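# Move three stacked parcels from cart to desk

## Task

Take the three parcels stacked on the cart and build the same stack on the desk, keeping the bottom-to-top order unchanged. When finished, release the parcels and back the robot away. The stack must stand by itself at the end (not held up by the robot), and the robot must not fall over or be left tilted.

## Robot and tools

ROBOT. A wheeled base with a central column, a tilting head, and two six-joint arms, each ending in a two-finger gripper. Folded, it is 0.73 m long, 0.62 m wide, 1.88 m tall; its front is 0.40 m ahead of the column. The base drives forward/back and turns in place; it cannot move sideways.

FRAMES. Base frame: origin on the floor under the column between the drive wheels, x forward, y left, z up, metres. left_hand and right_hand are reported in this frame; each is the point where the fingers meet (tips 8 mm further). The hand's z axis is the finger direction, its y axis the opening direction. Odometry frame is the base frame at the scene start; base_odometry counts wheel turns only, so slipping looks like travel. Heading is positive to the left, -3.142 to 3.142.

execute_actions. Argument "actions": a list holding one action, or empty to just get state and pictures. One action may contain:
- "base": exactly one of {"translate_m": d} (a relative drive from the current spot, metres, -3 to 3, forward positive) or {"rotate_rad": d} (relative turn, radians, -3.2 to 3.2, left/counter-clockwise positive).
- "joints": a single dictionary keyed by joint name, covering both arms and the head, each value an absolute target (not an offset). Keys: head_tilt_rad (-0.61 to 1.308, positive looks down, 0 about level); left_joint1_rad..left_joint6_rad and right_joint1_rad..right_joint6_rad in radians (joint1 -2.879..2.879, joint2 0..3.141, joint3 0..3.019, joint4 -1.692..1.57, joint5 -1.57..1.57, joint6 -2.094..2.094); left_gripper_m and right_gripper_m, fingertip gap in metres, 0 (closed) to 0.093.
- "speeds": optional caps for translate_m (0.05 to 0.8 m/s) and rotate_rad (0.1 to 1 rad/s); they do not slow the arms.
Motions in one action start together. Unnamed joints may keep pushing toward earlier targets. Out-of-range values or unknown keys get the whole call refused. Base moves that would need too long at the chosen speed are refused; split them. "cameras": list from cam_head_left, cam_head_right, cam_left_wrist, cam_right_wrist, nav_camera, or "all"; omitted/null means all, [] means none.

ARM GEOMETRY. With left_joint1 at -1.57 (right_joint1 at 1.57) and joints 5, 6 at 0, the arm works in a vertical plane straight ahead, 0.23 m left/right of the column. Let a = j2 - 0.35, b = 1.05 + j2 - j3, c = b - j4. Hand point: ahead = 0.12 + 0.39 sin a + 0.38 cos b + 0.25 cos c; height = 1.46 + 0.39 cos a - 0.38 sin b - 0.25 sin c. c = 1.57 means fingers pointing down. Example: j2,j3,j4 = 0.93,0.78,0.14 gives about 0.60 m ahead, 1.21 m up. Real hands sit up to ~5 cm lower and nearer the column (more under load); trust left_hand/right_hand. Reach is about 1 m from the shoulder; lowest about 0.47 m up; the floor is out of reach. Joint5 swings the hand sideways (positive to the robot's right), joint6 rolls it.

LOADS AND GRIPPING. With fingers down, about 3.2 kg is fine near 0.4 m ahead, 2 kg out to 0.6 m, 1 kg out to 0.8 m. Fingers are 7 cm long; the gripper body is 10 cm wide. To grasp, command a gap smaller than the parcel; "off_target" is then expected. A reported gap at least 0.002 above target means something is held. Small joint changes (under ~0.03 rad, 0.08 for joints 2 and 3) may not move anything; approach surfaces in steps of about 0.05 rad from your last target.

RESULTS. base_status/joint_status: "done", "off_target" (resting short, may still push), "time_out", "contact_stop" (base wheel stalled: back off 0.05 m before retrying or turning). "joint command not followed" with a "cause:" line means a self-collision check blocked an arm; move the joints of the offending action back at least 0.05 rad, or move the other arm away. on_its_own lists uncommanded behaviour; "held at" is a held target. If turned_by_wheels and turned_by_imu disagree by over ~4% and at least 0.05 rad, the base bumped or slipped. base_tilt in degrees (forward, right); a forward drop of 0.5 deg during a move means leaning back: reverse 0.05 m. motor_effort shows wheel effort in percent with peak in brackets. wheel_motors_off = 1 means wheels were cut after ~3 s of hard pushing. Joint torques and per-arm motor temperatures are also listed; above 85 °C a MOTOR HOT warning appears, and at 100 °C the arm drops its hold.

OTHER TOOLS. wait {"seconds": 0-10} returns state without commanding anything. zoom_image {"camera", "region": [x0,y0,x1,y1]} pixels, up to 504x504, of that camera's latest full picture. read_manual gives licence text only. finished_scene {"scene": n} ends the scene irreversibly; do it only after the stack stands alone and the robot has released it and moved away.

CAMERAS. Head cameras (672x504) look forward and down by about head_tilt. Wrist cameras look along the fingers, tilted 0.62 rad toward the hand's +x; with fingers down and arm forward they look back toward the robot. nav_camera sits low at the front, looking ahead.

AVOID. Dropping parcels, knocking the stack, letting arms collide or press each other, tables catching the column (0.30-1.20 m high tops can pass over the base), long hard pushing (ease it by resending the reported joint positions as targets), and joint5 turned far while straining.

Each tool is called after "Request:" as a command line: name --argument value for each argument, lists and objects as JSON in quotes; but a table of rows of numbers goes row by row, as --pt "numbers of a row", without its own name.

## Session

Request:
execute_actions --actions '[]'

Scene clock: 0.00 s.
Joint torques (N m, as the arm reports them, + toward a larger angle): no reading
Motor temperatures (°C, as the motors report them): left_arm=[34 33 34 35 35 32] | right_arm=[34 32 35 34 34 33]
base_odometry: x=+0.000 y=+0.000 heading=+0.000 (m, m, rad; odometry frame)
turned_by_wheels: +0.000 (rad since the last result)
turned_by_imu: +0.000 (rad since the last result)
base_tilt: forward=+0.5 right=-0.1 (deg)
base_status: not commanded
joint_positions: head_tilt_rad=+0.860 left_joint1_rad=-1.594 left_joint2_rad=+0.883 left_joint3_rad=+0.414 left_joint4_rad=-0.940 left_joint5_rad=-0.053 left_joint6_rad=-0.005 left_gripper_m=+0.095 right_joint1_rad=+1.565 right_joint2_rad=+0.906 right_joint3_rad=+0.393 right_joint4_rad=-0.906 right_joint5_rad=-0.018 right_joint6_rad=+0.017 right_gripper_m=+0.095
joint_status: not commanded
wheel_motors_off: 0
motor_effort: left_wheel=+3 right_wheel=+3 (%)
left_hand: x=+0.1516 y=+0.2286 z=+1.2500 quat_wxyz=(+0.428, -0.019, -0.903, -0.018) (m; base frame)
right_hand: x=+0.1405 y=-0.2236 z=+1.2467 quat_wxyz=(+0.433, -0.014, -0.901, -0.003) (m; base frame)
pictures: cam_head_left, cam_head_right, cam_left_wrist, cam_right_wrist, nav_camera
camera_calibration (this result's frames):
cam_head_left: T_world_to_cam=[[-0.00718703, -0.999818, 0.0176752, 0.031546], [-0.751004, -0.00627399, -0.660267, 1.06007], [0.660258, -0.0180195, -0.750823, 1.04964], [0, 0, 0, 1]] pos_world=[0.103316, 0.057105, 1.48746]
cam_head_right: T_world_to_cam=[[0.00369959, -0.999592, 0.0283055, -0.0754891], [-0.756533, -0.0213083, -0.653608, 1.05057], [0.653945, -0.018996, -0.756303, 1.06278], [0, 0, 0, 1]] pos_world=[0.10007, -0.0328838, 1.49259]
cam_left_wrist: T_world_to_cam=[[-0.0608492, -0.998085, -0.0111129, 0.25349], [-0.0600267, -0.00745428, 0.998169, -1.23553], [-0.99634, 0.0614048, -0.0594582, 0.333514], [0, 0, 0, 1]] pos_world=[0.273553, 0.223315, 1.25592]
cam_right_wrist: T_world_to_cam=[[-0.0344496, -0.999381, 0.00711164, -0.227807], [-0.063304, 0.00928361, 0.997951, -1.22511], [-0.9974, 0.0339288, -0.0635846, 0.35147], [0, 0, 0, 1]] pos_world=[0.265154, -0.228218, 1.24657]
Images, in order (width x height): cam_head_left 672x504, cam_head_right 672x504, cam_left_wrist 672x504, cam_right_wrist 672x504, nav_camera 672x504.

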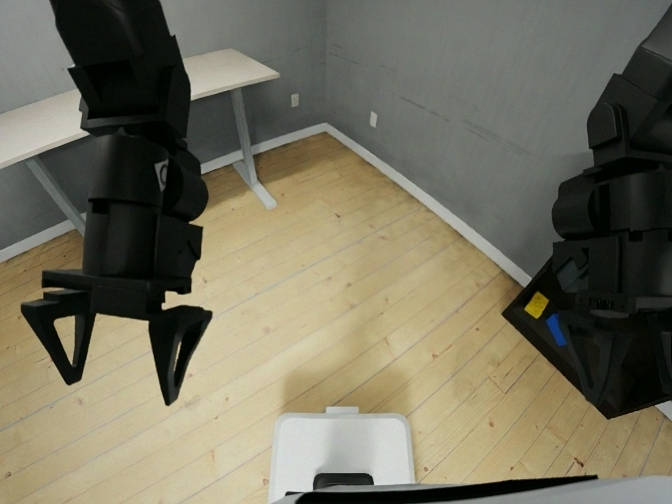

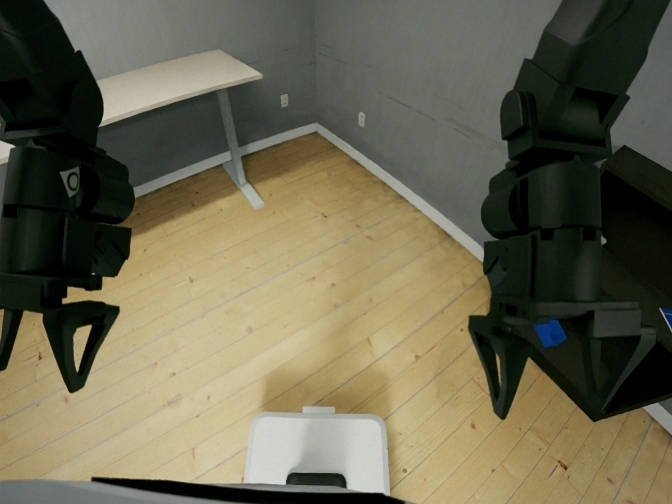

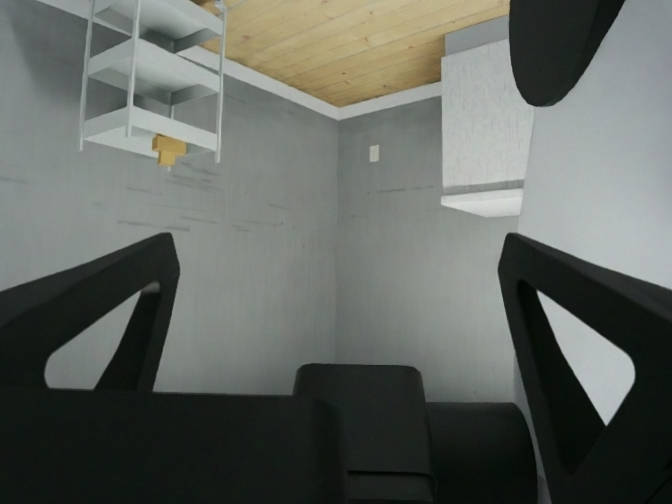

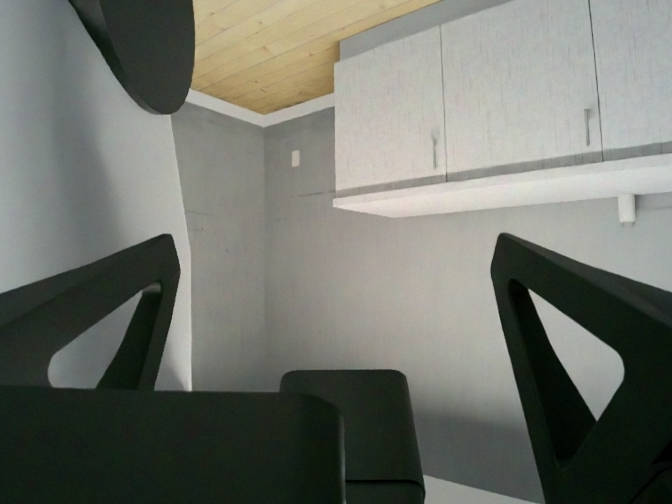

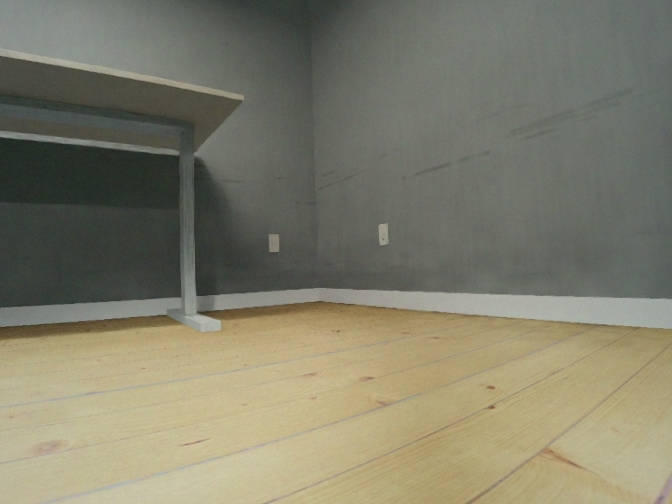

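Request:
execute_actions --actions '[{"base":{"rotate_rad":2.56}}]' --cameras '[]'

Request:
execute_actions --actions '[{"base":{"translate_m":0.95},"joints":{"left_joint2_rad":1.7,"left_joint3_rad":1.5,"left_joint4_rad":-0.32,"left_joint5_rad":0}}]' --cameras '["cam_head_left","cam_head_right"]'

Request:
zoom_image --camera "cam_head_left" --region '[270,170,450,320]'

Scene clock: 4.33 s.
Joint torques (N m, as the arm reports them, + toward a larger angle): left_arm=[-1.18 -9.48 -1.3  -1.09  0.03  0.04] | right_arm=[ 0.35 -7.73 -1.09 -1.75  0.07  0.07]
Motor temperatures (°C, as the motors report them): left_arm=[34 33 34 35 35 32] | right_arm=[34 32 35 34 34 33]
base_odometry: x=+0.000 y=+0.000 heading=+2.559 (m, m, rad; odometry frame)
turned_by_wheels: +2.559 (rad since the last result)
turned_by_imu: +2.530 (rad since the last result)
base_tilt: forward=+0.5 right=-0.2 (deg)
base_status: done
joint_positions: head_tilt_rad=+0.860 left_joint1_rad=-1.594 left_joint2_rad=+0.883 left_joint3_rad=+0.414 left_joint4_rad=-0.940 left_joint5_rad=-0.053 left_joint6_rad=-0.005 left_gripper_m=+0.095 right_joint1_rad=+1.565 right_joint2_rad=+0.906 right_joint3_rad=+0.393 right_joint4_rad=-0.906 right_joint5_rad=-0.018 right_joint6_rad=+0.017 right_gripper_m=+0.095
joint_status: not commanded
wheel_motors_off: 0
motor_effort: left_wheel=+0(30) right_wheel=+0(47) (%)
left_hand: x=+0.1516 y=+0.2286 z=+1.2500 quat_wxyz=(+0.428, -0.019, -0.903, -0.018) (m; base frame)
right_hand: x=+0.1405 y=-0.2236 z=+1.2467 quat_wxyz=(+0.433, -0.014, -0.901, -0.003) (m; base frame)
pictures: none
No camera images: the call's "cameras" was empty. Leave "cameras" out to get every camera's image.

Scene clock: 7.50 s.
Joint torques (N m, as the arm reports them, + toward a larger angle): left_arm=[ -1.48 -22.9    3.66   0.58   0.12   0.05] | right_arm=[ 0.38 -7.63 -1.28 -1.76  0.08  0.07]
Motor temperatures (°C, as the motors report them): left_arm=[34 33 34 35 35 32] | right_arm=[34 32 35 34 34 33]
base_odometry: x=-0.794 y=+0.522 heading=+2.560 (m, m, rad; odometry frame)
turned_by_wheels: +0.000 (rad since the last result)
turned_by_imu: +0.002 (rad since the last result)
base_tilt: forward=+0.5 right=-0.2 (deg)
base_status: done
joint_positions: head_tilt_rad=+0.860 left_joint1_rad=-1.594 left_joint2_rad=+1.697 left_joint3_rad=+1.496 left_joint4_rad=-0.328 left_joint5_rad=-0.002 left_joint6_rad=-0.005 left_gripper_m=+0.095 right_joint1_rad=+1.565 right_joint2_rad=+0.906 right_joint3_rad=+0.395 right_joint4_rad=-0.906 right_joint5_rad=-0.018 right_joint6_rad=+0.017 right_gripper_m=+0.095
joint_status: all done
wheel_motors_off: 0
motor_effort: left_wheel=+0(55) right_wheel=+0(59) (%)
left_hand: x=+0.6186 y=+0.2080 z=+0.9319 quat_wxyz=(+0.003, -0.004, -1.000, +0.009) (m; base frame)
right_hand: x=+0.1417 y=-0.2236 z=+1.2463 quat_wxyz=(+0.432, -0.014, -0.902, -0.003) (m; base frame)
pictures: cam_head_left, cam_head_right
camera_calibration (this result's frames):
cam_head_left: T_world_to_cam=[[-0.00718704, -0.999818, 0.0176752, 0.031546], [-0.751004, -0.00627399, -0.660267, 1.06007], [0.660258, -0.0180195, -0.750823, 1.04964], [0, 0, 0, 1]] pos_world=[0.103316, 0.057105, 1.48746]
cam_head_right: T_world_to_cam=[[0.00369959, -0.999592, 0.0283055, -0.0754891], [-0.756533, -0.0213083, -0.653609, 1.05057], [0.653945, -0.018996, -0.756303, 1.06278], [0, 0, 0, 1]] pos_world=[0.10007, -0.0328838, 1.49259]
Images, in order (width x height): cam_head_left 672x504, cam_head_right 672x504.

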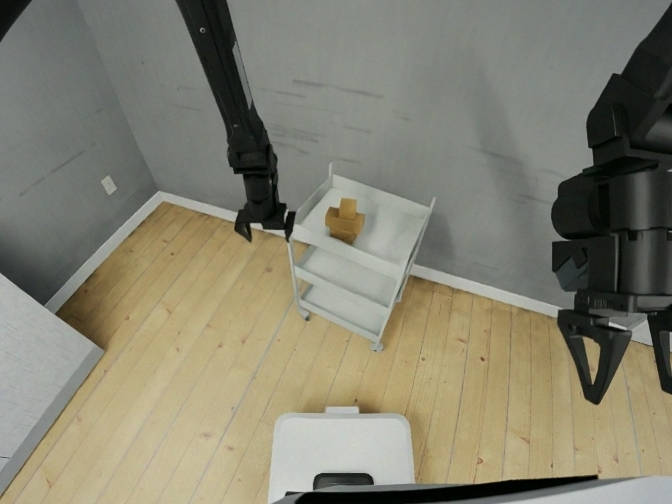

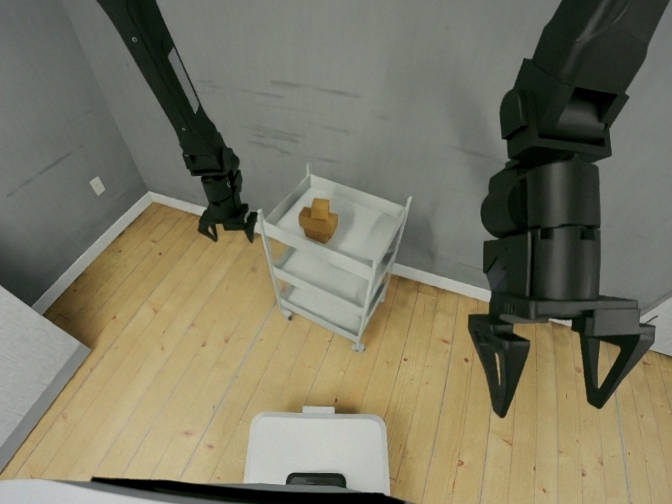

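Region (270, 170, 450, 320) of cam_head_left's 672x504 image, scaled by 2.800, with more detail than that image has.

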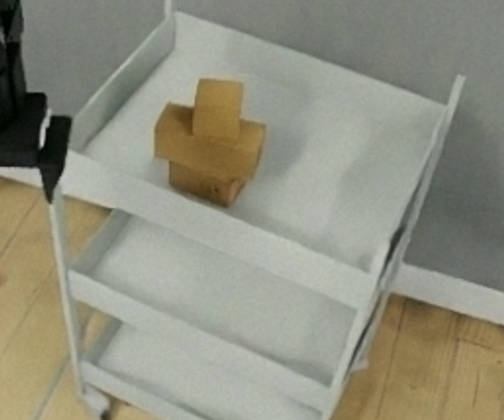

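Request:
execute_actions --actions '[{"base":{"translate_m":0.23},"joints":{"left_joint6_rad":-0.22}}]' --cameras '[]'

Request:
execute_actions --actions '[{"base":{"rotate_rad":-0.335},"joints":{"left_joint2_rad":1.85,"left_joint3_rad":1.66}}]' --cameras '["cam_left_wrist"]'

Scene clock: 9.87 s.
Joint torques (N m, as the arm reports them, + toward a larger angle): left_arm=[ -1.3  -22.93   3.57   0.55   0.11  -0.08] | right_arm=[ 0.47 -7.66 -1.15 -1.77  0.07  0.07]
Motor temperatures (°C, as the motors report them): left_arm=[34 34 34 35 35 32] | right_arm=[34 32 35 34 34 33]
base_odometry: x=-0.986 y=+0.649 heading=+2.560 (m, m, rad; odometry frame)
turned_by_wheels: +0.000 (rad since the last result)
turned_by_imu: +0.001 (rad since the last result)
base_tilt: forward=+0.5 right=-0.2 (deg)
base_status: done
joint_positions: head_tilt_rad=+0.860 left_joint1_rad=-1.594 left_joint2_rad=+1.697 left_joint3_rad=+1.497 left_joint4_rad=-0.328 left_joint5_rad=-0.002 left_joint6_rad=-0.208 left_gripper_m=+0.095 right_joint1_rad=+1.565 right_joint2_rad=+0.906 right_joint3_rad=+0.395 right_joint4_rad=-0.906 right_joint5_rad=-0.018 right_joint6_rad=+0.017 right_gripper_m=+0.095
joint_status: all done
wheel_motors_off: 0
motor_effort: left_wheel=+0(34) right_wheel=-1(39) (%)
left_hand: x=+0.6193 y=+0.2080 z=+0.9320 quat_wxyz=(+0.003, +0.098, -0.995, +0.009) (m; base frame)
right_hand: x=+0.1413 y=-0.2236 z=+1.2465 quat_wxyz=(+0.432, -0.014, -0.902, -0.003) (m; base frame)
pictures: none
No camera images: the call's "cameras" was empty. Leave "cameras" out to get every camera's image.

Scene clock: 11.37 s.
Joint torques (N m, as the arm reports them, + toward a larger angle): left_arm=[ -0.93 -23.04   3.96   0.5    0.09  -0.07] | right_arm=[ 0.39 -7.66 -1.17 -1.74  0.07  0.07]
Motor temperatures (°C, as the motors report them): left_arm=[34 34 34 35 35 32] | right_arm=[34 32 35 34 34 33]
base_odometry: x=-0.986 y=+0.649 heading=+2.226 (m, m, rad; odometry frame)
turned_by_wheels: -0.334 (rad since the last result)
turned_by_imu: -0.327 (rad since the last result)
base_tilt: forward=+0.5 right=-0.2 (deg)
base_status: done
joint_positions: head_tilt_rad=+0.860 left_joint1_rad=-1.601 left_joint2_rad=+1.842 left_joint3_rad=+1.654 left_joint4_rad=-0.326 left_joint5_rad=-0.002 left_joint6_rad=-0.208 left_gripper_m=+0.095 right_joint1_rad=+1.565 right_joint2_rad=+0.906 right_joint3_rad=+0.395 right_joint4_rad=-0.906 right_joint5_rad=-0.018 right_joint6_rad=+0.017 right_gripper_m=+0.095
joint_status: all done
wheel_motors_off: 0
motor_effort: left_wheel=+0(38) right_wheel=-3(53) (%)
left_hand: x=+0.6353 y=+0.2016 z=+0.8787 quat_wxyz=(-0.003, +0.097, -0.995, +0.013) (m; base frame)
right_hand: x=+0.1413 y=-0.2236 z=+1.2465 quat_wxyz=(+0.432, -0.014, -0.902, -0.003) (m; base frame)
pictures: cam_left_wrist
camera_calibration (this result's frames):
cam_left_wrist: T_world_to_cam=[[0.180956, -0.983278, 0.0204699, 0.0674729], [-0.801872, -0.135456, 0.58194, 0.0268107], [-0.569436, -0.121719, -0.812974, 1.22287], [0, 0, 0, 1]] pos_world=[0.705634, 0.218823, 0.977177]
Images, in order (width x height): cam_left_wrist 672x504.

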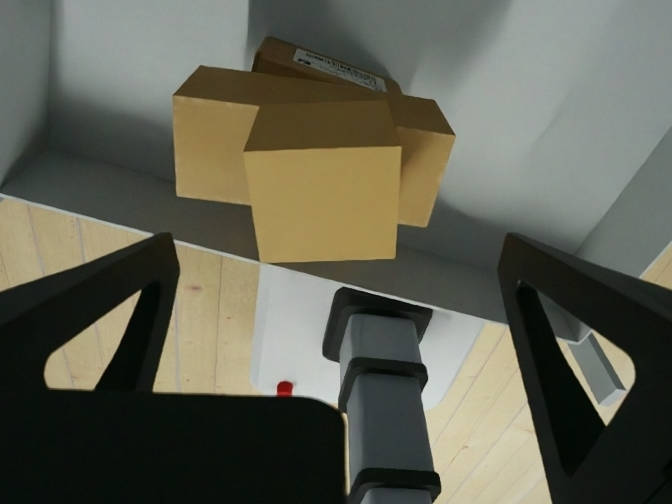

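Request:
execute_actions --actions '[{"joints":{"left_joint2_rad":1.96,"left_joint3_rad":1.73}}]' --cameras '[]'

Request:
execute_actions --actions '[{"joints":{"left_joint2_rad":2.04,"left_joint3_rad":1.82}}]' --cameras '["cam_left_wrist"]'

Scene clock: 12.83 s.
Joint torques (N m, as the arm reports them, + toward a larger angle): left_arm=[ -1.09 -22.59   3.57   0.37   0.09  -0.08] | right_arm=[ 0.38 -7.75 -1.22 -1.77  0.07  0.07]
Motor temperatures (°C, as the motors report them): left_arm=[34 34 34 35 35 32] | right_arm=[34 32 35 34 34 33]
base_odometry: x=-0.986 y=+0.649 heading=+2.226 (m, m, rad; odometry frame)
turned_by_wheels: +0.000 (rad since the last result)
turned_by_imu: +0.000 (rad since the last result)
base_tilt: forward=+0.5 right=-0.3 (deg)
base_status: not commanded
joint_positions: head_tilt_rad=+0.860 left_joint1_rad=-1.601 left_joint2_rad=+1.952 left_joint3_rad=+1.724 left_joint4_rad=-0.324 left_joint5_rad=-0.002 left_joint6_rad=-0.208 left_gripper_m=+0.095 right_joint1_rad=+1.565 right_joint2_rad=+0.906 right_joint3_rad=+0.395 right_joint4_rad=-0.906 right_joint5_rad=-0.018 right_joint6_rad=+0.017 right_gripper_m=+0.095
joint_status: all done
wheel_motors_off: 0
motor_effort: left_wheel=-1(1) right_wheel=-6(4) (%)
left_hand: x=+0.6121 y=+0.2007 z=+0.8316 quat_wxyz=(+0.016, +0.096, -0.995, +0.010) (m; base frame)
right_hand: x=+0.1413 y=-0.2236 z=+1.2465 quat_wxyz=(+0.432, -0.014, -0.902, -0.003) (m; base frame)
pictures: none
No camera images: the call's "cameras" was empty. Leave "cameras" out to get every camera's image.

Scene clock: 13.60 s.
Joint torques (N m, as the arm reports them, + toward a larger angle): left_arm=[ -1.05 -21.62   3.71   0.39   0.09  -0.08] | right_arm=[ 0.27 -7.75 -1.18 -1.79  0.07  0.07]
Motor temperatures (°C, as the motors report them): left_arm=[34 34 34 35 35 32] | right_arm=[34 32 35 34 34 33]
base_odometry: x=-0.986 y=+0.649 heading=+2.226 (m, m, rad; odometry frame)
turned_by_wheels: +0.000 (rad since the last result)
turned_by_imu: +0.000 (rad since the last result)
base_tilt: forward=+0.6 right=-0.1 (deg)
base_status: not commanded
joint_positions: head_tilt_rad=+0.860 left_joint1_rad=-1.601 left_joint2_rad=+2.020 left_joint3_rad=+1.815 left_joint4_rad=-0.324 left_joint5_rad=-0.002 left_joint6_rad=-0.208 left_gripper_m=+0.095 right_joint1_rad=+1.565 right_joint2_rad=+0.906 right_joint3_rad=+0.395 right_joint4_rad=-0.906 right_joint5_rad=-0.018 right_joint6_rad=+0.017 right_gripper_m=+0.095
joint_status: all done
wheel_motors_off: 0
motor_effort: left_wheel=-1(1) right_wheel=-4(7) (%)
left_hand: x=+0.6247 y=+0.1999 z=+0.8084 quat_wxyz=(+0.004, +0.097, -0.995, +0.012) (m; base frame)
right_hand: x=+0.1413 y=-0.2236 z=+1.2465 quat_wxyz=(+0.432, -0.014, -0.902, -0.003) (m; base frame)
pictures: cam_left_wrist
camera_calibration (this result's frames):
cam_left_wrist: T_world_to_cam=[[0.180863, -0.98335, 0.0176357, 0.0715644], [-0.793407, -0.135284, 0.593468, 0.0443619], [-0.581201, -0.121329, -0.804664, 1.15999], [0, 0, 0, 1]] pos_world=[0.696439, 0.217114, 0.90581]
Images, in order (width x height): cam_left_wrist 672x504.

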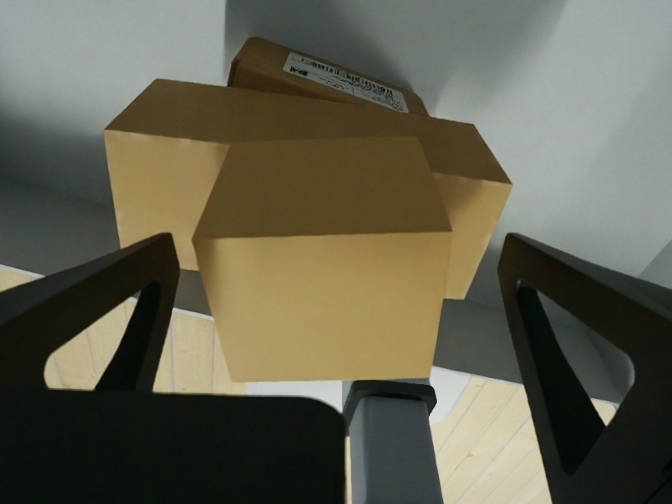

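Request:
execute_actions --actions '[{"joints":{"left_gripper_m":0.03}}]' --cameras '[]'

Request:
execute_actions --actions '[{"joints":{"left_joint2_rad":1.4,"left_joint3_rad":1.2,"right_joint2_rad":1.3,"right_joint3_rad":1.1,"right_joint4_rad":-0.32,"right_joint5_rad":0}}]' --cameras '[]'

Request:
execute_actions --actions '[{"base":{"rotate_rad":0.73},"joints":{"left_joint2_rad":0.9,"left_joint3_rad":0.6,"left_joint4_rad":-0.22,"left_joint6_rad":0,"right_joint1_rad":1.57,"right_joint2_rad":1.75,"right_joint3_rad":1.55,"right_joint6_rad":-0.77}}]' --cameras '[]'

Request:
execute_actions --actions '[{"joints":{"right_joint2_rad":2.03,"right_joint3_rad":1.82}}]' --cameras '["cam_right_wrist","cam_head_right"]'

Scene clock: 15.07 s.
Joint torques (N m, as the arm reports them, + toward a larger angle): left_arm=[ -1.12 -21.61   3.7    0.42   0.08  -0.08] | right_arm=[ 0.38 -7.61 -1.21 -1.76  0.07  0.06]
Motor temperatures (°C, as the motors report them): left_arm=[34 34 34 35 35 32] | right_arm=[34 32 35 34 34 33]
base_odometry: x=-0.986 y=+0.649 heading=+2.226 (m, m, rad; odometry frame)
turned_by_wheels: +0.000 (rad since the last result)
turned_by_imu: +0.000 (rad since the last result)
base_tilt: forward=+0.6 right=-0.2 (deg)
base_status: not commanded
joint_positions: head_tilt_rad=+0.860 left_joint1_rad=-1.601 left_joint2_rad=+2.020 left_joint3_rad=+1.815 left_joint4_rad=-0.324 left_joint5_rad=-0.001 left_joint6_rad=-0.208 left_gripper_m=+0.055 right_joint1_rad=+1.565 right_joint2_rad=+0.906 right_joint3_rad=+0.395 right_joint4_rad=-0.906 right_joint5_rad=-0.018 right_joint6_rad=+0.017 right_gripper_m=+0.095
joint_status: left_gripper_m off_target (ended at +0.055, target +0.030)
wheel_motors_off: 0
motor_effort: left_wheel=-2(0) right_wheel=-6(7) (%)
left_hand: x=+0.6247 y=+0.1999 z=+0.8084 quat_wxyz=(+0.004, +0.097, -0.995, +0.012) (m; base frame)
right_hand: x=+0.1413 y=-0.2236 z=+1.2465 quat_wxyz=(+0.432, -0.014, -0.902, -0.003) (m; base frame)
pictures: none
No camera images: the call's "cameras" was empty. Leave "cameras" out to get every camera's image.

Scene clock: 16.53 s.
Joint torques (N m, as the arm reports them, + toward a larger angle): left_arm=[ -0.68 -19.79   3.6    0.5    0.09  -0.09] | right_arm=[  0.3  -17.36   2.67   0.23   0.18   0.07]
Motor temperatures (°C, as the motors report them): left_arm=[34 34 34 35 35 32] | right_arm=[34 32 35 34 34 33]
base_odometry: x=-0.986 y=+0.649 heading=+2.226 (m, m, rad; odometry frame)
turned_by_wheels: +0.000 (rad since the last result)
turned_by_imu: +0.000 (rad since the last result)
base_tilt: forward=+0.5 right=-0.2 (deg)
base_status: not commanded
joint_positions: head_tilt_rad=+0.860 left_joint1_rad=-1.601 left_joint2_rad=+1.382 left_joint3_rad=+1.198 left_joint4_rad=-0.324 left_joint5_rad=-0.001 left_joint6_rad=-0.208 left_gripper_m=+0.055 right_joint1_rad=+1.565 right_joint2_rad=+1.304 right_joint3_rad=+1.102 right_joint4_rad=-0.319 right_joint5_rad=-0.003 right_joint6_rad=+0.017 right_gripper_m=+0.095
joint_status: all done
wheel_motors_off: 0
motor_effort: left_wheel=+2(1) right_wheel=-8(8) (%)
left_hand: x=+0.5857 y=+0.2066 z=+1.0464 quat_wxyz=(-0.006, +0.097, -0.995, +0.013) (m; base frame)
right_hand: x=+0.5600 y=-0.2285 z=+1.0694 quat_wxyz=(-0.001, -0.010, -1.000, +0.001) (m; base frame)
pictures: none
No camera images: the call's "cameras" was empty. Leave "cameras" out to get every camera's image.

Scene clock: 18.57 s.
Joint torques (N m, as the arm reports them, + toward a larger angle): left_arm=[ -0.96 -12.84   3.16   0.59   0.09   0.19] | right_arm=[ -0.08 -20.82   3.13   0.19   0.09  -0.02]
Motor temperatures (°C, as the motors report them): left_arm=[34 34 34 35 35 32] | right_arm=[34 33 35 34 34 33]
base_odometry: x=-0.986 y=+0.649 heading=+2.955 (m, m, rad; odometry frame)
turned_by_wheels: +0.729 (rad since the last result)
turned_by_imu: +0.714 (rad since the last result)
base_tilt: forward=+0.6 right=-0.2 (deg)
base_status: done
joint_positions: head_tilt_rad=+0.860 left_joint1_rad=-1.599 left_joint2_rad=+0.894 left_joint3_rad=+0.591 left_joint4_rad=-0.229 left_joint5_rad=-0.001 left_joint6_rad=-0.011 left_gripper_m=+0.055 right_joint1_rad=+1.573 right_joint2_rad=+1.761 right_joint3_rad=+1.544 right_joint4_rad=-0.319 right_joint5_rad=-0.002 right_joint6_rad=-0.762 right_gripper_m=+0.095
joint_status: all done
wheel_motors_off: 0
motor_effort: left_wheel=-2(36) right_wheel=-2(51) (%)
left_hand: x=+0.4054 y=+0.2130 z=+1.1661 quat_wxyz=(+0.005, -0.002, -1.000, +0.012) (m; base frame)
right_hand: x=+0.6163 y=-0.2235 z=+0.9061 quat_wxyz=(+0.005, +0.372, -0.928, -0.004) (m; base frame)
pictures: none
No camera images: the call's "cameras" was empty. Leave "cameras" out to get every camera's image.

Scene clock: 19.70 s.
Joint torques (N m, as the arm reports them, + toward a larger angle): left_arm=[ -0.87 -13.12   3.16   0.6    0.1    0.18] | right_arm=[  0.2  -20.89   3.33   0.16   0.09  -0.02]
Motor temperatures (°C, as the motors report them): left_arm=[34 34 34 35 35 32] | right_arm=[34 33 35 34 34 33]
base_odometry: x=-0.986 y=+0.649 heading=+2.955 (m, m, rad; odometry frame)
turned_by_wheels: +0.000 (rad since the last result)
turned_by_imu: +0.000 (rad since the last result)
base_tilt: forward=+0.6 right=-0.2 (deg)
base_status: not commanded
joint_positions: head_tilt_rad=+0.860 left_joint1_rad=-1.599 left_joint2_rad=+0.894 left_joint3_rad=+0.591 left_joint4_rad=-0.229 left_joint5_rad=-0.001 left_joint6_rad=-0.011 left_gripper_m=+0.055 right_joint1_rad=+1.573 right_joint2_rad=+2.044 right_joint3_rad=+1.810 right_joint4_rad=-0.319 right_joint5_rad=-0.002 right_joint6_rad=-0.762 right_gripper_m=+0.095
joint_status: all done
wheel_motors_off: 0
motor_effort: left_wheel=-7(4) right_wheel=-2(2) (%)
left_hand: x=+0.4054 y=+0.2130 z=+1.1661 quat_wxyz=(+0.005, -0.002, -1.000, +0.012) (m; base frame)
right_hand: x=+0.6072 y=-0.2233 z=+0.7957 quat_wxyz=(+0.013, +0.372, -0.928, -0.007) (m; base frame)
pictures: cam_head_right, cam_right_wrist
camera_calibration (this result's frames):
cam_head_right: T_world_to_cam=[[0.00369959, -0.999592, 0.0283055, -0.0754891], [-0.756533, -0.0213083, -0.653609, 1.05057], [0.653945, -0.018996, -0.756303, 1.06278], [0, 0, 0, 1]] pos_world=[0.10007, -0.0328838, 1.49259]
cam_right_wrist: T_world_to_cam=[[0.688063, -0.725103, -0.0282109, -0.557561], [-0.574477, -0.568059, 0.58931, -0.238833], [-0.443336, -0.389276, -0.807414, 0.949216], [0, 0, 0, 1]] pos_world=[0.667254, -0.170454, 0.891428]
Images, in order (width x height): cam_head_right 672x504, cam_right_wrist 672x504.

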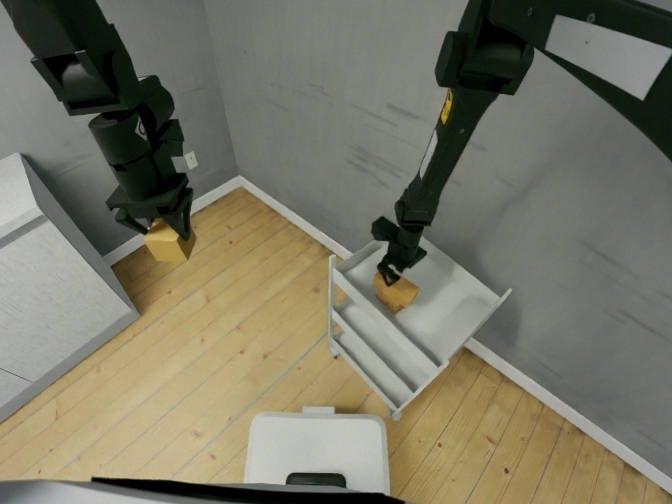

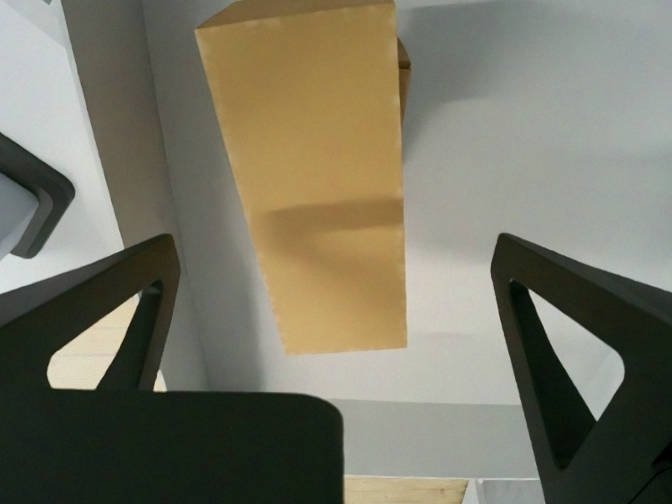

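Request:
execute_actions --actions '[{"joints":{"right_joint2_rad":2.11,"right_joint3_rad":1.87}}]' --cameras '[]'

Request:
execute_actions --actions '[{"joints":{"right_joint2_rad":2.17,"right_joint3_rad":1.94}}]' --cameras '[]'

Request:
execute_actions --actions '[{"joints":{"right_joint2_rad":2.235,"right_joint3_rad":2.02}}]' --cameras '[]'

Request:
execute_actions --actions '[{"joints":{"right_joint2_rad":2.3,"right_joint3_rad":2.095}}]' --cameras '["cam_right_wrist"]'

Scene clock: 21.03 s.
Joint torques (N m, as the arm reports them, + toward a larger angle): left_arm=[ -0.84 -13.13   3.15   0.61   0.09   0.18] | right_arm=[  0.07 -18.53   2.83   0.17   0.09  -0.02]
Motor temperatures (°C, as the motors report them): left_arm=[34 34 34 35 35 32] | right_arm=[34 33 35 34 34 33]
base_odometry: x=-0.986 y=+0.649 heading=+2.955 (m, m, rad; odometry frame)
turned_by_wheels: +0.000 (rad since the last result)
turned_by_imu: +0.000 (rad since the last result)
base_tilt: forward=+0.6 right=-0.2 (deg)
base_status: not commanded
joint_positions: head_tilt_rad=+0.860 left_joint1_rad=-1.599 left_joint2_rad=+0.894 left_joint3_rad=+0.591 left_joint4_rad=-0.229 left_joint5_rad=-0.001 left_joint6_rad=-0.011 left_gripper_m=+0.055 right_joint1_rad=+1.573 right_joint2_rad=+2.096 right_joint3_rad=+1.866 right_joint4_rad=-0.319 right_joint5_rad=-0.002 right_joint6_rad=-0.762 right_gripper_m=+0.095
joint_status: all done
wheel_motors_off: 0
motor_effort: left_wheel=-4(5) right_wheel=-2(1) (%)
left_hand: x=+0.4054 y=+0.2130 z=+1.1661 quat_wxyz=(+0.005, -0.002, -1.000, +0.012) (m; base frame)
right_hand: x=+0.6072 y=-0.2233 z=+0.7765 quat_wxyz=(+0.011, +0.372, -0.928, -0.006) (m; base frame)
pictures: none
No camera images: the call's "cameras" was empty. Leave "cameras" out to get every camera's image.

Scene clock: 21.77 s.
Joint torques (N m, as the arm reports them, + toward a larger angle): left_arm=[ -0.87 -13.03   3.17   0.61   0.09   0.18] | right_arm=[  0.03 -18.63   3.34   0.14   0.08  -0.02]
Motor temperatures (°C, as the motors report them): left_arm=[34 34 34 35 35 32] | right_arm=[34 33 35 34 34 33]
base_odometry: x=-0.986 y=+0.649 heading=+2.955 (m, m, rad; odometry frame)
turned_by_wheels: +0.000 (rad since the last result)
turned_by_imu: +0.000 (rad since the last result)
base_tilt: forward=+0.6 right=-0.2 (deg)
base_status: not commanded
joint_positions: head_tilt_rad=+0.860 left_joint1_rad=-1.599 left_joint2_rad=+0.894 left_joint3_rad=+0.591 left_joint4_rad=-0.229 left_joint5_rad=-0.001 left_joint6_rad=-0.011 left_gripper_m=+0.055 right_joint1_rad=+1.573 right_joint2_rad=+2.158 right_joint3_rad=+1.931 right_joint4_rad=-0.319 right_joint5_rad=-0.002 right_joint6_rad=-0.762 right_gripper_m=+0.095
joint_status: all done
wheel_motors_off: 0
motor_effort: left_wheel=-5(6) right_wheel=+1(0) (%)
left_hand: x=+0.4054 y=+0.2130 z=+1.1661 quat_wxyz=(+0.005, -0.002, -1.000, +0.012) (m; base frame)
right_hand: x=+0.6033 y=-0.2232 z=+0.7531 quat_wxyz=(+0.010, +0.372, -0.928, -0.006) (m; base frame)
pictures: none
No camera images: the call's "cameras" was empty. Leave "cameras" out to get every camera's image.

Scene clock: 22.50 s.
Joint torques (N m, as the arm reports them, + toward a larger angle): left_arm=[ -0.89 -12.92   3.15   0.59   0.08   0.18] | right_arm=[  0.27 -18.23   3.58   0.21   0.09  -0.02]
Motor temperatures (°C, as the motors report them): left_arm=[34 34 34 35 35 32] | right_arm=[34 33 35 34 34 33]
base_odometry: x=-0.986 y=+0.649 heading=+2.955 (m, m, rad; odometry frame)
turned_by_wheels: +0.000 (rad since the last result)
turned_by_imu: +0.000 (rad since the last result)
base_tilt: forward=+0.5 right=-0.2 (deg)
base_status: not commanded
joint_positions: head_tilt_rad=+0.860 left_joint1_rad=-1.599 left_joint2_rad=+0.894 left_joint3_rad=+0.591 left_joint4_rad=-0.229 left_joint5_rad=-0.001 left_joint6_rad=-0.011 left_gripper_m=+0.055 right_joint1_rad=+1.573 right_joint2_rad=+2.222 right_joint3_rad=+2.009 right_joint4_rad=-0.319 right_joint5_rad=-0.002 right_joint6_rad=-0.762 right_gripper_m=+0.095
joint_status: all done
wheel_motors_off: 0
motor_effort: left_wheel=-8(8) right_wheel=-1(1) (%)
left_hand: x=+0.4054 y=+0.2130 z=+1.1661 quat_wxyz=(+0.005, -0.002, -1.000, +0.012) (m; base frame)
right_hand: x=+0.6061 y=-0.2232 z=+0.7314 quat_wxyz=(+0.003, +0.372, -0.928, -0.003) (m; base frame)
pictures: none
No camera images: the call's "cameras" was empty. Leave "cameras" out to get every camera's image.

Scene clock: 23.27 s.
Joint torques (N m, as the arm reports them, + toward a larger angle): left_arm=[ -0.84 -13.06   3.16   0.59   0.09   0.18] | right_arm=[  0.11 -18.15   3.59   0.25   0.08  -0.01]
Motor temperatures (°C, as the motors report them): left_arm=[34 34 34 35 35 32] | right_arm=[34 33 35 34 34 33]
base_odometry: x=-0.986 y=+0.649 heading=+2.955 (m, m, rad; odometry frame)
turned_by_wheels: +0.000 (rad since the last result)
turned_by_imu: +0.000 (rad since the last result)
base_tilt: forward=+0.6 right=-0.2 (deg)
base_status: not commanded
joint_positions: head_tilt_rad=+0.860 left_joint1_rad=-1.599 left_joint2_rad=+0.894 left_joint3_rad=+0.591 left_joint4_rad=-0.229 left_joint5_rad=-0.001 left_joint6_rad=-0.011 left_gripper_m=+0.055 right_joint1_rad=+1.573 right_joint2_rad=+2.288 right_joint3_rad=+2.085 right_joint4_rad=-0.319 right_joint5_rad=-0.002 right_joint6_rad=-0.762 right_gripper_m=+0.095
joint_status: all done
wheel_motors_off: 0
motor_effort: left_wheel=-5(5) right_wheel=-1(2) (%)
left_hand: x=+0.4054 y=+0.2130 z=+1.1661 quat_wxyz=(+0.005, -0.002, -1.000, +0.012) (m; base frame)
right_hand: x=+0.6032 y=-0.2232 z=+0.7084 quat_wxyz=(-0.001, +0.372, -0.928, -0.001) (m; base frame)
pictures: cam_right_wrist
camera_calibration (this result's frames):
cam_right_wrist: T_world_to_cam=[[0.688566, -0.725142, -0.00670245, -0.572697], [-0.59266, -0.568044, 0.571035, -0.165664], [-0.417889, -0.389223, -0.820899, 0.871197], [0, 0, 0, 1]] pos_world=[0.660221, -0.170301, 0.805926]
Images, in order (width x height): cam_right_wrist 672x504.

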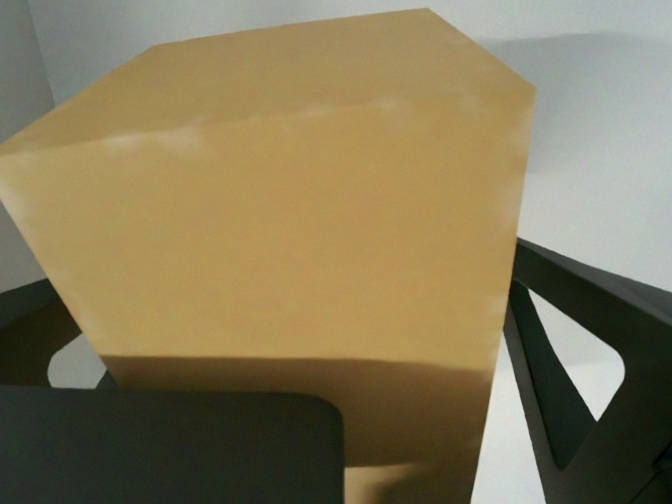

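Request:
execute_actions --actions '[{"joints":{"right_gripper_m":0.03}}]' --cameras '[]'

Request:
execute_actions --actions '[{"joints":{"right_joint2_rad":1.7,"right_joint3_rad":1.52}}]' --cameras '["cam_head_left"]'

Request:
execute_actions --actions '[{"base":{"translate_m":-0.9},"joints":{"right_joint6_rad":0,"right_joint2_rad":1.4,"right_joint3_rad":1.4,"right_joint4_rad":-0.52},"speeds":{"translate_m":0.5}}]' --cameras '[]'

Request:
execute_actions --actions '[{"base":{"rotate_rad":-2.45},"speeds":{"rotate_rad":0.8}}]' --cameras '["cam_head_left","nav_camera"]'

Scene clock: 24.60 s.
Joint torques (N m, as the arm reports them, + toward a larger angle): left_arm=[ -0.77 -12.99   3.19   0.61   0.08   0.18] | right_arm=[  0.11 -18.17   3.61   0.22   0.11  -0.01]
Motor temperatures (°C, as the motors report them): left_arm=[34 34 34 35 35 32] | right_arm=[34 33 35 34 34 33]
base_odometry: x=-0.986 y=+0.649 heading=+2.955 (m, m, rad; odometry frame)
turned_by_wheels: +0.000 (rad since the last result)
turned_by_imu: +0.000 (rad since the last result)
base_tilt: forward=+0.6 right=-0.2 (deg)
base_status: not commanded
joint_positions: head_tilt_rad=+0.860 left_joint1_rad=-1.599 left_joint2_rad=+0.894 left_joint3_rad=+0.591 left_joint4_rad=-0.229 left_joint5_rad=-0.001 left_joint6_rad=-0.011 left_gripper_m=+0.055 right_joint1_rad=+1.573 right_joint2_rad=+2.288 right_joint3_rad=+2.085 right_joint4_rad=-0.319 right_joint5_rad=-0.002 right_joint6_rad=-0.762 right_gripper_m=+0.060
joint_status: right_gripper_m off_target (ended at +0.060, target +0.030)
wheel_motors_off: 0
motor_effort: left_wheel=-7(6) right_wheel=+1(1) (%)
left_hand: x=+0.4054 y=+0.2130 z=+1.1661 quat_wxyz=(+0.005, -0.002, -1.000, +0.012) (m; base frame)
right_hand: x=+0.6032 y=-0.2231 z=+0.7084 quat_wxyz=(-0.002, +0.372, -0.928, -0.002) (m; base frame)
pictures: none
No camera images: the call's "cameras" was empty. Leave "cameras" out to get every camera's image.

Scene clock: 26.17 s.
Joint torques (N m, as the arm reports them, + toward a larger angle): left_arm=[ -0.87 -12.92   3.15   0.64   0.09   0.19] | right_arm=[  0.17 -20.33   3.46   0.25   0.09  -0.01]
Motor temperatures (°C, as the motors report them): left_arm=[34 34 34 35 35 32] | right_arm=[34 33 35 34 34 33]
base_odometry: x=-0.986 y=+0.649 heading=+2.955 (m, m, rad; odometry frame)
turned_by_wheels: +0.000 (rad since the last result)
turned_by_imu: +0.000 (rad since the last result)
base_tilt: forward=+0.5 right=-0.2 (deg)
base_status: not commanded
joint_positions: head_tilt_rad=+0.860 left_joint1_rad=-1.599 left_joint2_rad=+0.894 left_joint3_rad=+0.591 left_joint4_rad=-0.229 left_joint5_rad=-0.001 left_joint6_rad=-0.011 left_gripper_m=+0.055 right_joint1_rad=+1.573 right_joint2_rad=+1.703 right_joint3_rad=+1.514 right_joint4_rad=-0.319 right_joint5_rad=-0.002 right_joint6_rad=-0.762 right_gripper_m=+0.060
joint_status: all done
wheel_motors_off: 0
motor_effort: left_wheel=-4(7) right_wheel=+0(3) (%)
left_hand: x=+0.4054 y=+0.2130 z=+1.1661 quat_wxyz=(+0.005, -0.002, -1.000, +0.012) (m; base frame)
right_hand: x=+0.6291 y=-0.2235 z=+0.9312 quat_wxyz=(-0.008, +0.372, -0.928, +0.001) (m; base frame)
pictures: cam_head_left
camera_calibration (this result's frames):
cam_head_left: T_world_to_cam=[[-0.00718704, -0.999818, 0.0176752, 0.031546], [-0.751004, -0.00627399, -0.660267, 1.06007], [0.660258, -0.0180195, -0.750823, 1.04964], [0, 0, 0, 1]] pos_world=[0.103316, 0.057105, 1.48746]
Images, in order (width x height): cam_head_left 672x504.

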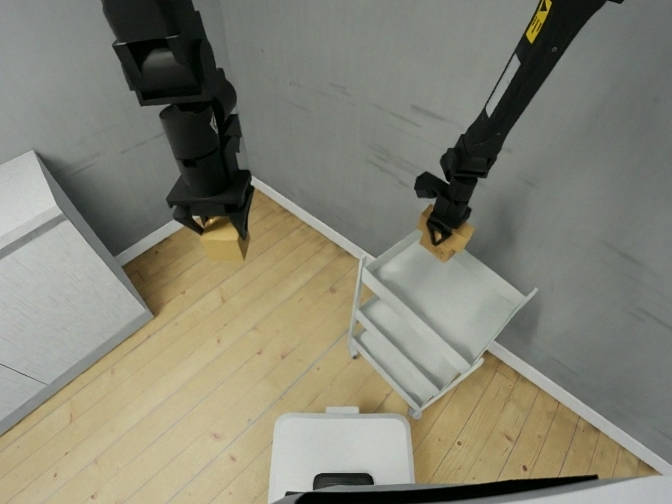

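Scene clock: 29.53 s.
Joint torques (N m, as the arm reports them, + toward a larger angle): left_arm=[ -0.94 -13.17   2.87   0.59   0.08   0.18] | right_arm=[  0.16 -19.63   4.9    0.07   0.15   0.16]
Motor temperatures (°C, as the motors report them): left_arm=[34 34 34 35 35 32] | right_arm=[34 34 35 34 34 33]
base_odometry: x=-0.102 y=+0.482 heading=+2.956 (m, m, rad; odometry frame)
turned_by_wheels: +0.001 (rad since the last result)
turned_by_imu: +0.002 (rad since the last result)
base_tilt: forward=+0.6 right=-0.2 (deg)
base_status: done
joint_positions: head_tilt_rad=+0.860 left_joint1_rad=-1.599 left_joint2_rad=+0.894 left_joint3_rad=+0.594 left_joint4_rad=-0.229 left_joint5_rad=-0.001 left_joint6_rad=-0.011 left_gripper_m=+0.055 right_joint1_rad=+1.573 right_joint2_rad=+1.397 right_joint3_rad=+1.392 right_joint4_rad=-0.516 right_joint5_rad=-0.002 right_joint6_rad=-0.008 right_gripper_m=+0.060
joint_status: all done
wheel_motors_off: 0
motor_effort: left_wheel=+1(58) right_wheel=+0(59) (%)
left_hand: x=+0.4078 y=+0.2130 z=+1.1664 quat_wxyz=(+0.003, -0.002, -1.000, +0.012) (m; base frame)
right_hand: x=+0.6475 y=-0.2237 z=+1.0696 quat_wxyz=(-0.001, +0.005, -1.000, -0.002) (m; base frame)
pictures: none
No camera images: the call's "cameras" was empty. Leave "cameras" out to get every camera's image.

Scene clock: 33.73 s.
Joint torques (N m, as the arm reports them, + toward a larger angle): left_arm=[ -0.76 -13.14   2.79   0.58   0.08   0.19] | right_arm=[  0.55 -19.65   4.9    0.08   0.12   0.15]
Motor temperatures (°C, as the motors report them): left_arm=[34 34 34 35 35 32] | right_arm=[34 34 35 34 34 33]
base_odometry: x=-0.102 y=+0.482 heading=+0.506 (m, m, rad; odometry frame)
turned_by_wheels: -2.450 (rad since the last result)
turned_by_imu: -2.419 (rad since the last result)
base_tilt: forward=+0.6 right=-0.2 (deg)
base_status: done
joint_positions: head_tilt_rad=+0.860 left_joint1_rad=-1.599 left_joint2_rad=+0.894 left_joint3_rad=+0.594 left_joint4_rad=-0.229 left_joint5_rad=-0.001 left_joint6_rad=-0.011 left_gripper_m=+0.055 right_joint1_rad=+1.566 right_joint2_rad=+1.397 right_joint3_rad=+1.392 right_joint4_rad=-0.516 right_joint5_rad=-0.001 right_joint6_rad=-0.008 right_gripper_m=+0.059
joint_status: not commanded
wheel_motors_off: 0
motor_effort: left_wheel=+1(49) right_wheel=+0(41) (%)
left_hand: x=+0.4078 y=+0.2130 z=+1.1664 quat_wxyz=(+0.003, -0.002, -1.000, +0.012) (m; base frame)
right_hand: x=+0.6475 y=-0.2282 z=+1.0696 quat_wxyz=(-0.001, +0.003, -1.000, +0.001) (m; base frame)
pictures: cam_head_left, nav_camera
camera_calibration (this result's frames):
cam_head_left: T_world_to_cam=[[-0.00718704, -0.999818, 0.0176752, 0.031546], [-0.751004, -0.00627399, -0.660267, 1.06007], [0.660258, -0.0180195, -0.750822, 1.04964], [0, 0, 0, 1]] pos_world=[0.103316, 0.057105, 1.48746]
Images, in order (width x height): cam_head_left 672x504, nav_camera 672x504.

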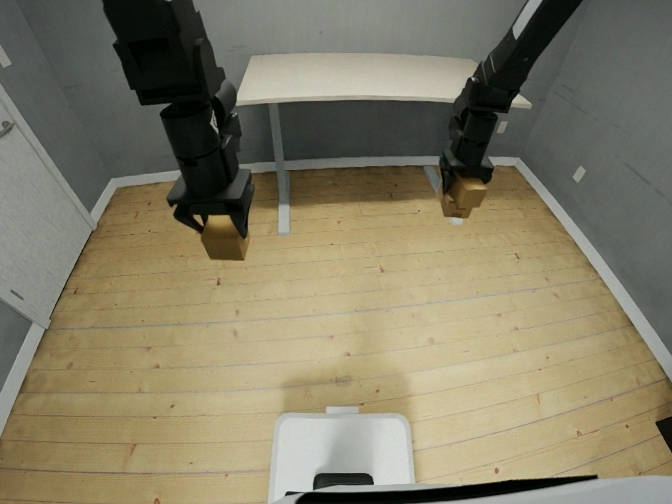

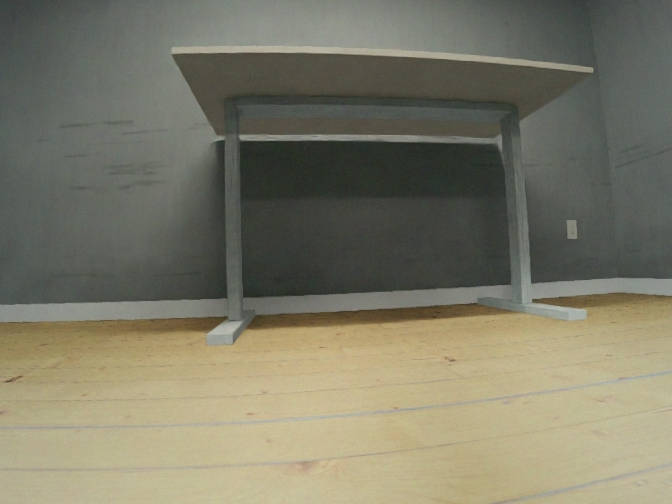

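Request:
execute_actions --actions '[{"base":{"translate_m":1.07},"speeds":{"translate_m":0.6}}]' --cameras '[]'

Request:
execute_actions --actions '[{"joints":{"right_joint2_rad":1.48,"right_joint4_rad":-0.42}}]' --cameras '[]'

Request:
execute_actions --actions '[{"joints":{"right_joint2_rad":1.535,"right_joint4_rad":-0.38}}]' --cameras '[]'

Request:
execute_actions --actions '[{"joints":{"right_joint2_rad":1.58,"right_joint4_rad":-0.37}}]' --cameras '["cam_head_left"]'

Scene clock: 37.67 s.
Joint torques (N m, as the arm reports them, + toward a larger angle): left_arm=[ -0.71 -12.94   2.67   0.63   0.09   0.18] | right_arm=[  0.64 -19.67   5.01   0.07   0.12   0.16]
Motor temperatures (°C, as the motors report them): left_arm=[34 34 34 35 35 32] | right_arm=[34 34 35 34 34 33]
base_odometry: x=+0.834 y=+1.001 heading=+0.506 (m, m, rad; odometry frame)
turned_by_wheels: -0.001 (rad since the last result)
turned_by_imu: +0.001 (rad since the last result)
base_tilt: forward=+0.5 right=-0.2 (deg)
base_status: done
joint_positions: head_tilt_rad=+0.860 left_joint1_rad=-1.599 left_joint2_rad=+0.894 left_joint3_rad=+0.596 left_joint4_rad=-0.229 left_joint5_rad=-0.001 left_joint6_rad=-0.011 left_gripper_m=+0.055 right_joint1_rad=+1.566 right_joint2_rad=+1.398 right_joint3_rad=+1.390 right_joint4_rad=-0.516 right_joint5_rad=-0.001 right_joint6_rad=-0.008 right_gripper_m=+0.059
joint_status: not commanded
wheel_motors_off: 0
motor_effort: left_wheel=-1(56) right_wheel=+1(57) (%)
left_hand: x=+0.4090 y=+0.2130 z=+1.1665 quat_wxyz=(+0.002, -0.001, -1.000, +0.012) (m; base frame)
right_hand: x=+0.6465 y=-0.2282 z=+1.0692 quat_wxyz=(+0.000, +0.003, -1.000, +0.001) (m; base frame)
pictures: none
No camera images: the call's "cameras" was empty. Leave "cameras" out to get every camera's image.

Scene clock: 38.67 s.
Joint torques (N m, as the arm reports them, + toward a larger angle): left_arm=[ -0.88 -12.99   2.64   0.64   0.08   0.19] | right_arm=[  0.59 -20.95   4.33   0.6    0.12   0.15]
Motor temperatures (°C, as the motors report them): left_arm=[34 34 34 35 35 32] | right_arm=[34 34 35 34 34 33]
base_odometry: x=+0.834 y=+1.001 heading=+0.506 (m, m, rad; odometry frame)
turned_by_wheels: +0.000 (rad since the last result)
turned_by_imu: +0.000 (rad since the last result)
base_tilt: forward=+0.5 right=-0.2 (deg)
base_status: not commanded
joint_positions: head_tilt_rad=+0.860 left_joint1_rad=-1.599 left_joint2_rad=+0.894 left_joint3_rad=+0.596 left_joint4_rad=-0.229 left_joint5_rad=-0.001 left_joint6_rad=-0.011 left_gripper_m=+0.055 right_joint1_rad=+1.566 right_joint2_rad=+1.494 right_joint3_rad=+1.390 right_joint4_rad=-0.426 right_joint5_rad=-0.001 right_joint6_rad=-0.008 right_gripper_m=+0.059
joint_status: all done
wheel_motors_off: 0
motor_effort: left_wheel=-2(0) right_wheel=+1(0) (%)
left_hand: x=+0.4090 y=+0.2130 z=+1.1665 quat_wxyz=(+0.002, -0.001, -1.000, +0.012) (m; base frame)
right_hand: x=+0.6287 y=-0.2283 z=+1.0193 quat_wxyz=(+0.003, +0.003, -1.000, +0.001) (m; base frame)
pictures: none
No camera images: the call's "cameras" was empty. Leave "cameras" out to get every camera's image.

Scene clock: 39.40 s.
Joint torques (N m, as the arm reports them, + toward a larger angle): left_arm=[ -0.84 -12.89   2.66   0.58   0.09   0.18] | right_arm=[  0.5  -19.45   3.97   0.48   0.12   0.16]
Motor temperatures (°C, as the motors report them): left_arm=[34 34 34 35 35 32] | right_arm=[34 34 35 34 34 33]
base_odometry: x=+0.834 y=+1.001 heading=+0.506 (m, m, rad; odometry frame)
turned_by_wheels: +0.000 (rad since the last result)
turned_by_imu: +0.000 (rad since the last result)
base_tilt: forward=+0.5 right=-0.2 (deg)
base_status: not commanded
joint_positions: head_tilt_rad=+0.860 left_joint1_rad=-1.599 left_joint2_rad=+0.894 left_joint3_rad=+0.596 left_joint4_rad=-0.229 left_joint5_rad=-0.001 left_joint6_rad=-0.011 left_gripper_m=+0.055 right_joint1_rad=+1.566 right_joint2_rad=+1.535 right_joint3_rad=+1.390 right_joint4_rad=-0.384 right_joint5_rad=-0.001 right_joint6_rad=-0.008 right_gripper_m=+0.059
joint_status: all done
wheel_motors_off: 0
motor_effort: left_wheel=+0(1) right_wheel=+1(2) (%)
left_hand: x=+0.4090 y=+0.2130 z=+1.1665 quat_wxyz=(+0.002, -0.001, -1.000, +0.012) (m; base frame)
right_hand: x=+0.6209 y=-0.2284 z=+0.9989 quat_wxyz=(+0.003, +0.003, -1.000, +0.001) (m; base frame)
pictures: none
No camera images: the call's "cameras" was empty. Leave "cameras" out to get every camera's image.

Scene clock: 39.93 s.
Joint torques (N m, as the arm reports them, + toward a larger angle): left_arm=[ -0.82 -13.26   2.64   0.62   0.09   0.18] | right_arm=[  0.5  -16.33   3.97   0.62   0.13   0.15]
Motor temperatures (°C, as the motors report them): left_arm=[34 34 34 35 35 32] | right_arm=[34 34 35 34 34 33]
base_odometry: x=+0.834 y=+1.001 heading=+0.506 (m, m, rad; odometry frame)
turned_by_wheels: +0.000 (rad since the last result)
turned_by_imu: +0.000 (rad since the last result)
base_tilt: forward=+0.5 right=-0.3 (deg)
base_status: not commanded
joint_positions: head_tilt_rad=+0.860 left_joint1_rad=-1.599 left_joint2_rad=+0.894 left_joint3_rad=+0.596 left_joint4_rad=-0.229 left_joint5_rad=-0.001 left_joint6_rad=-0.011 left_gripper_m=+0.055 right_joint1_rad=+1.566 right_joint2_rad=+1.542 right_joint3_rad=+1.391 right_joint4_rad=-0.377 right_joint5_rad=-0.002 right_joint6_rad=-0.008 right_gripper_m=+0.059
joint_status: all done
wheel_motors_off: 0
motor_effort: left_wheel=-3(1) right_wheel=+2(2) (%)
left_hand: x=+0.4090 y=+0.2130 z=+1.1665 quat_wxyz=(+0.002, -0.001, -1.000, +0.012) (m; base frame)
right_hand: x=+0.6201 y=-0.2283 z=+0.9956 quat_wxyz=(+0.002, +0.003, -1.000, +0.001) (m; base frame)
pictures: cam_head_left
camera_calibration (this result's frames):
cam_head_left: T_world_to_cam=[[-0.00718704, -0.999818, 0.0176752, 0.031546], [-0.751004, -0.00627399, -0.660268, 1.06007], [0.660258, -0.0180195, -0.750822, 1.04963], [0, 0, 0, 1]] pos_world=[0.103316, 0.057105, 1.48746]
Images, in order (width x height): cam_head_left 672x504.

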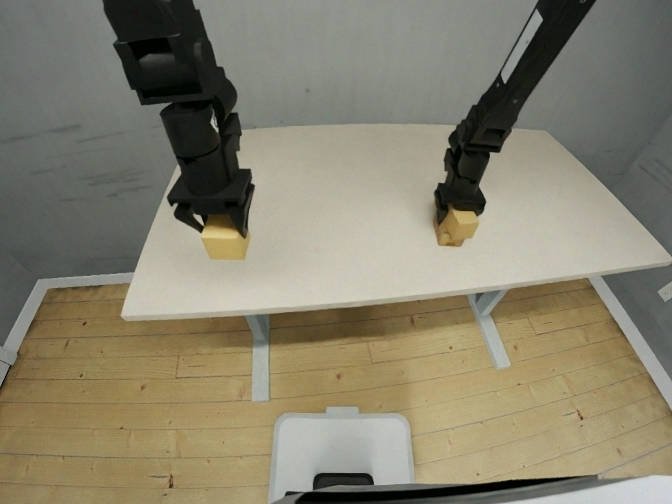

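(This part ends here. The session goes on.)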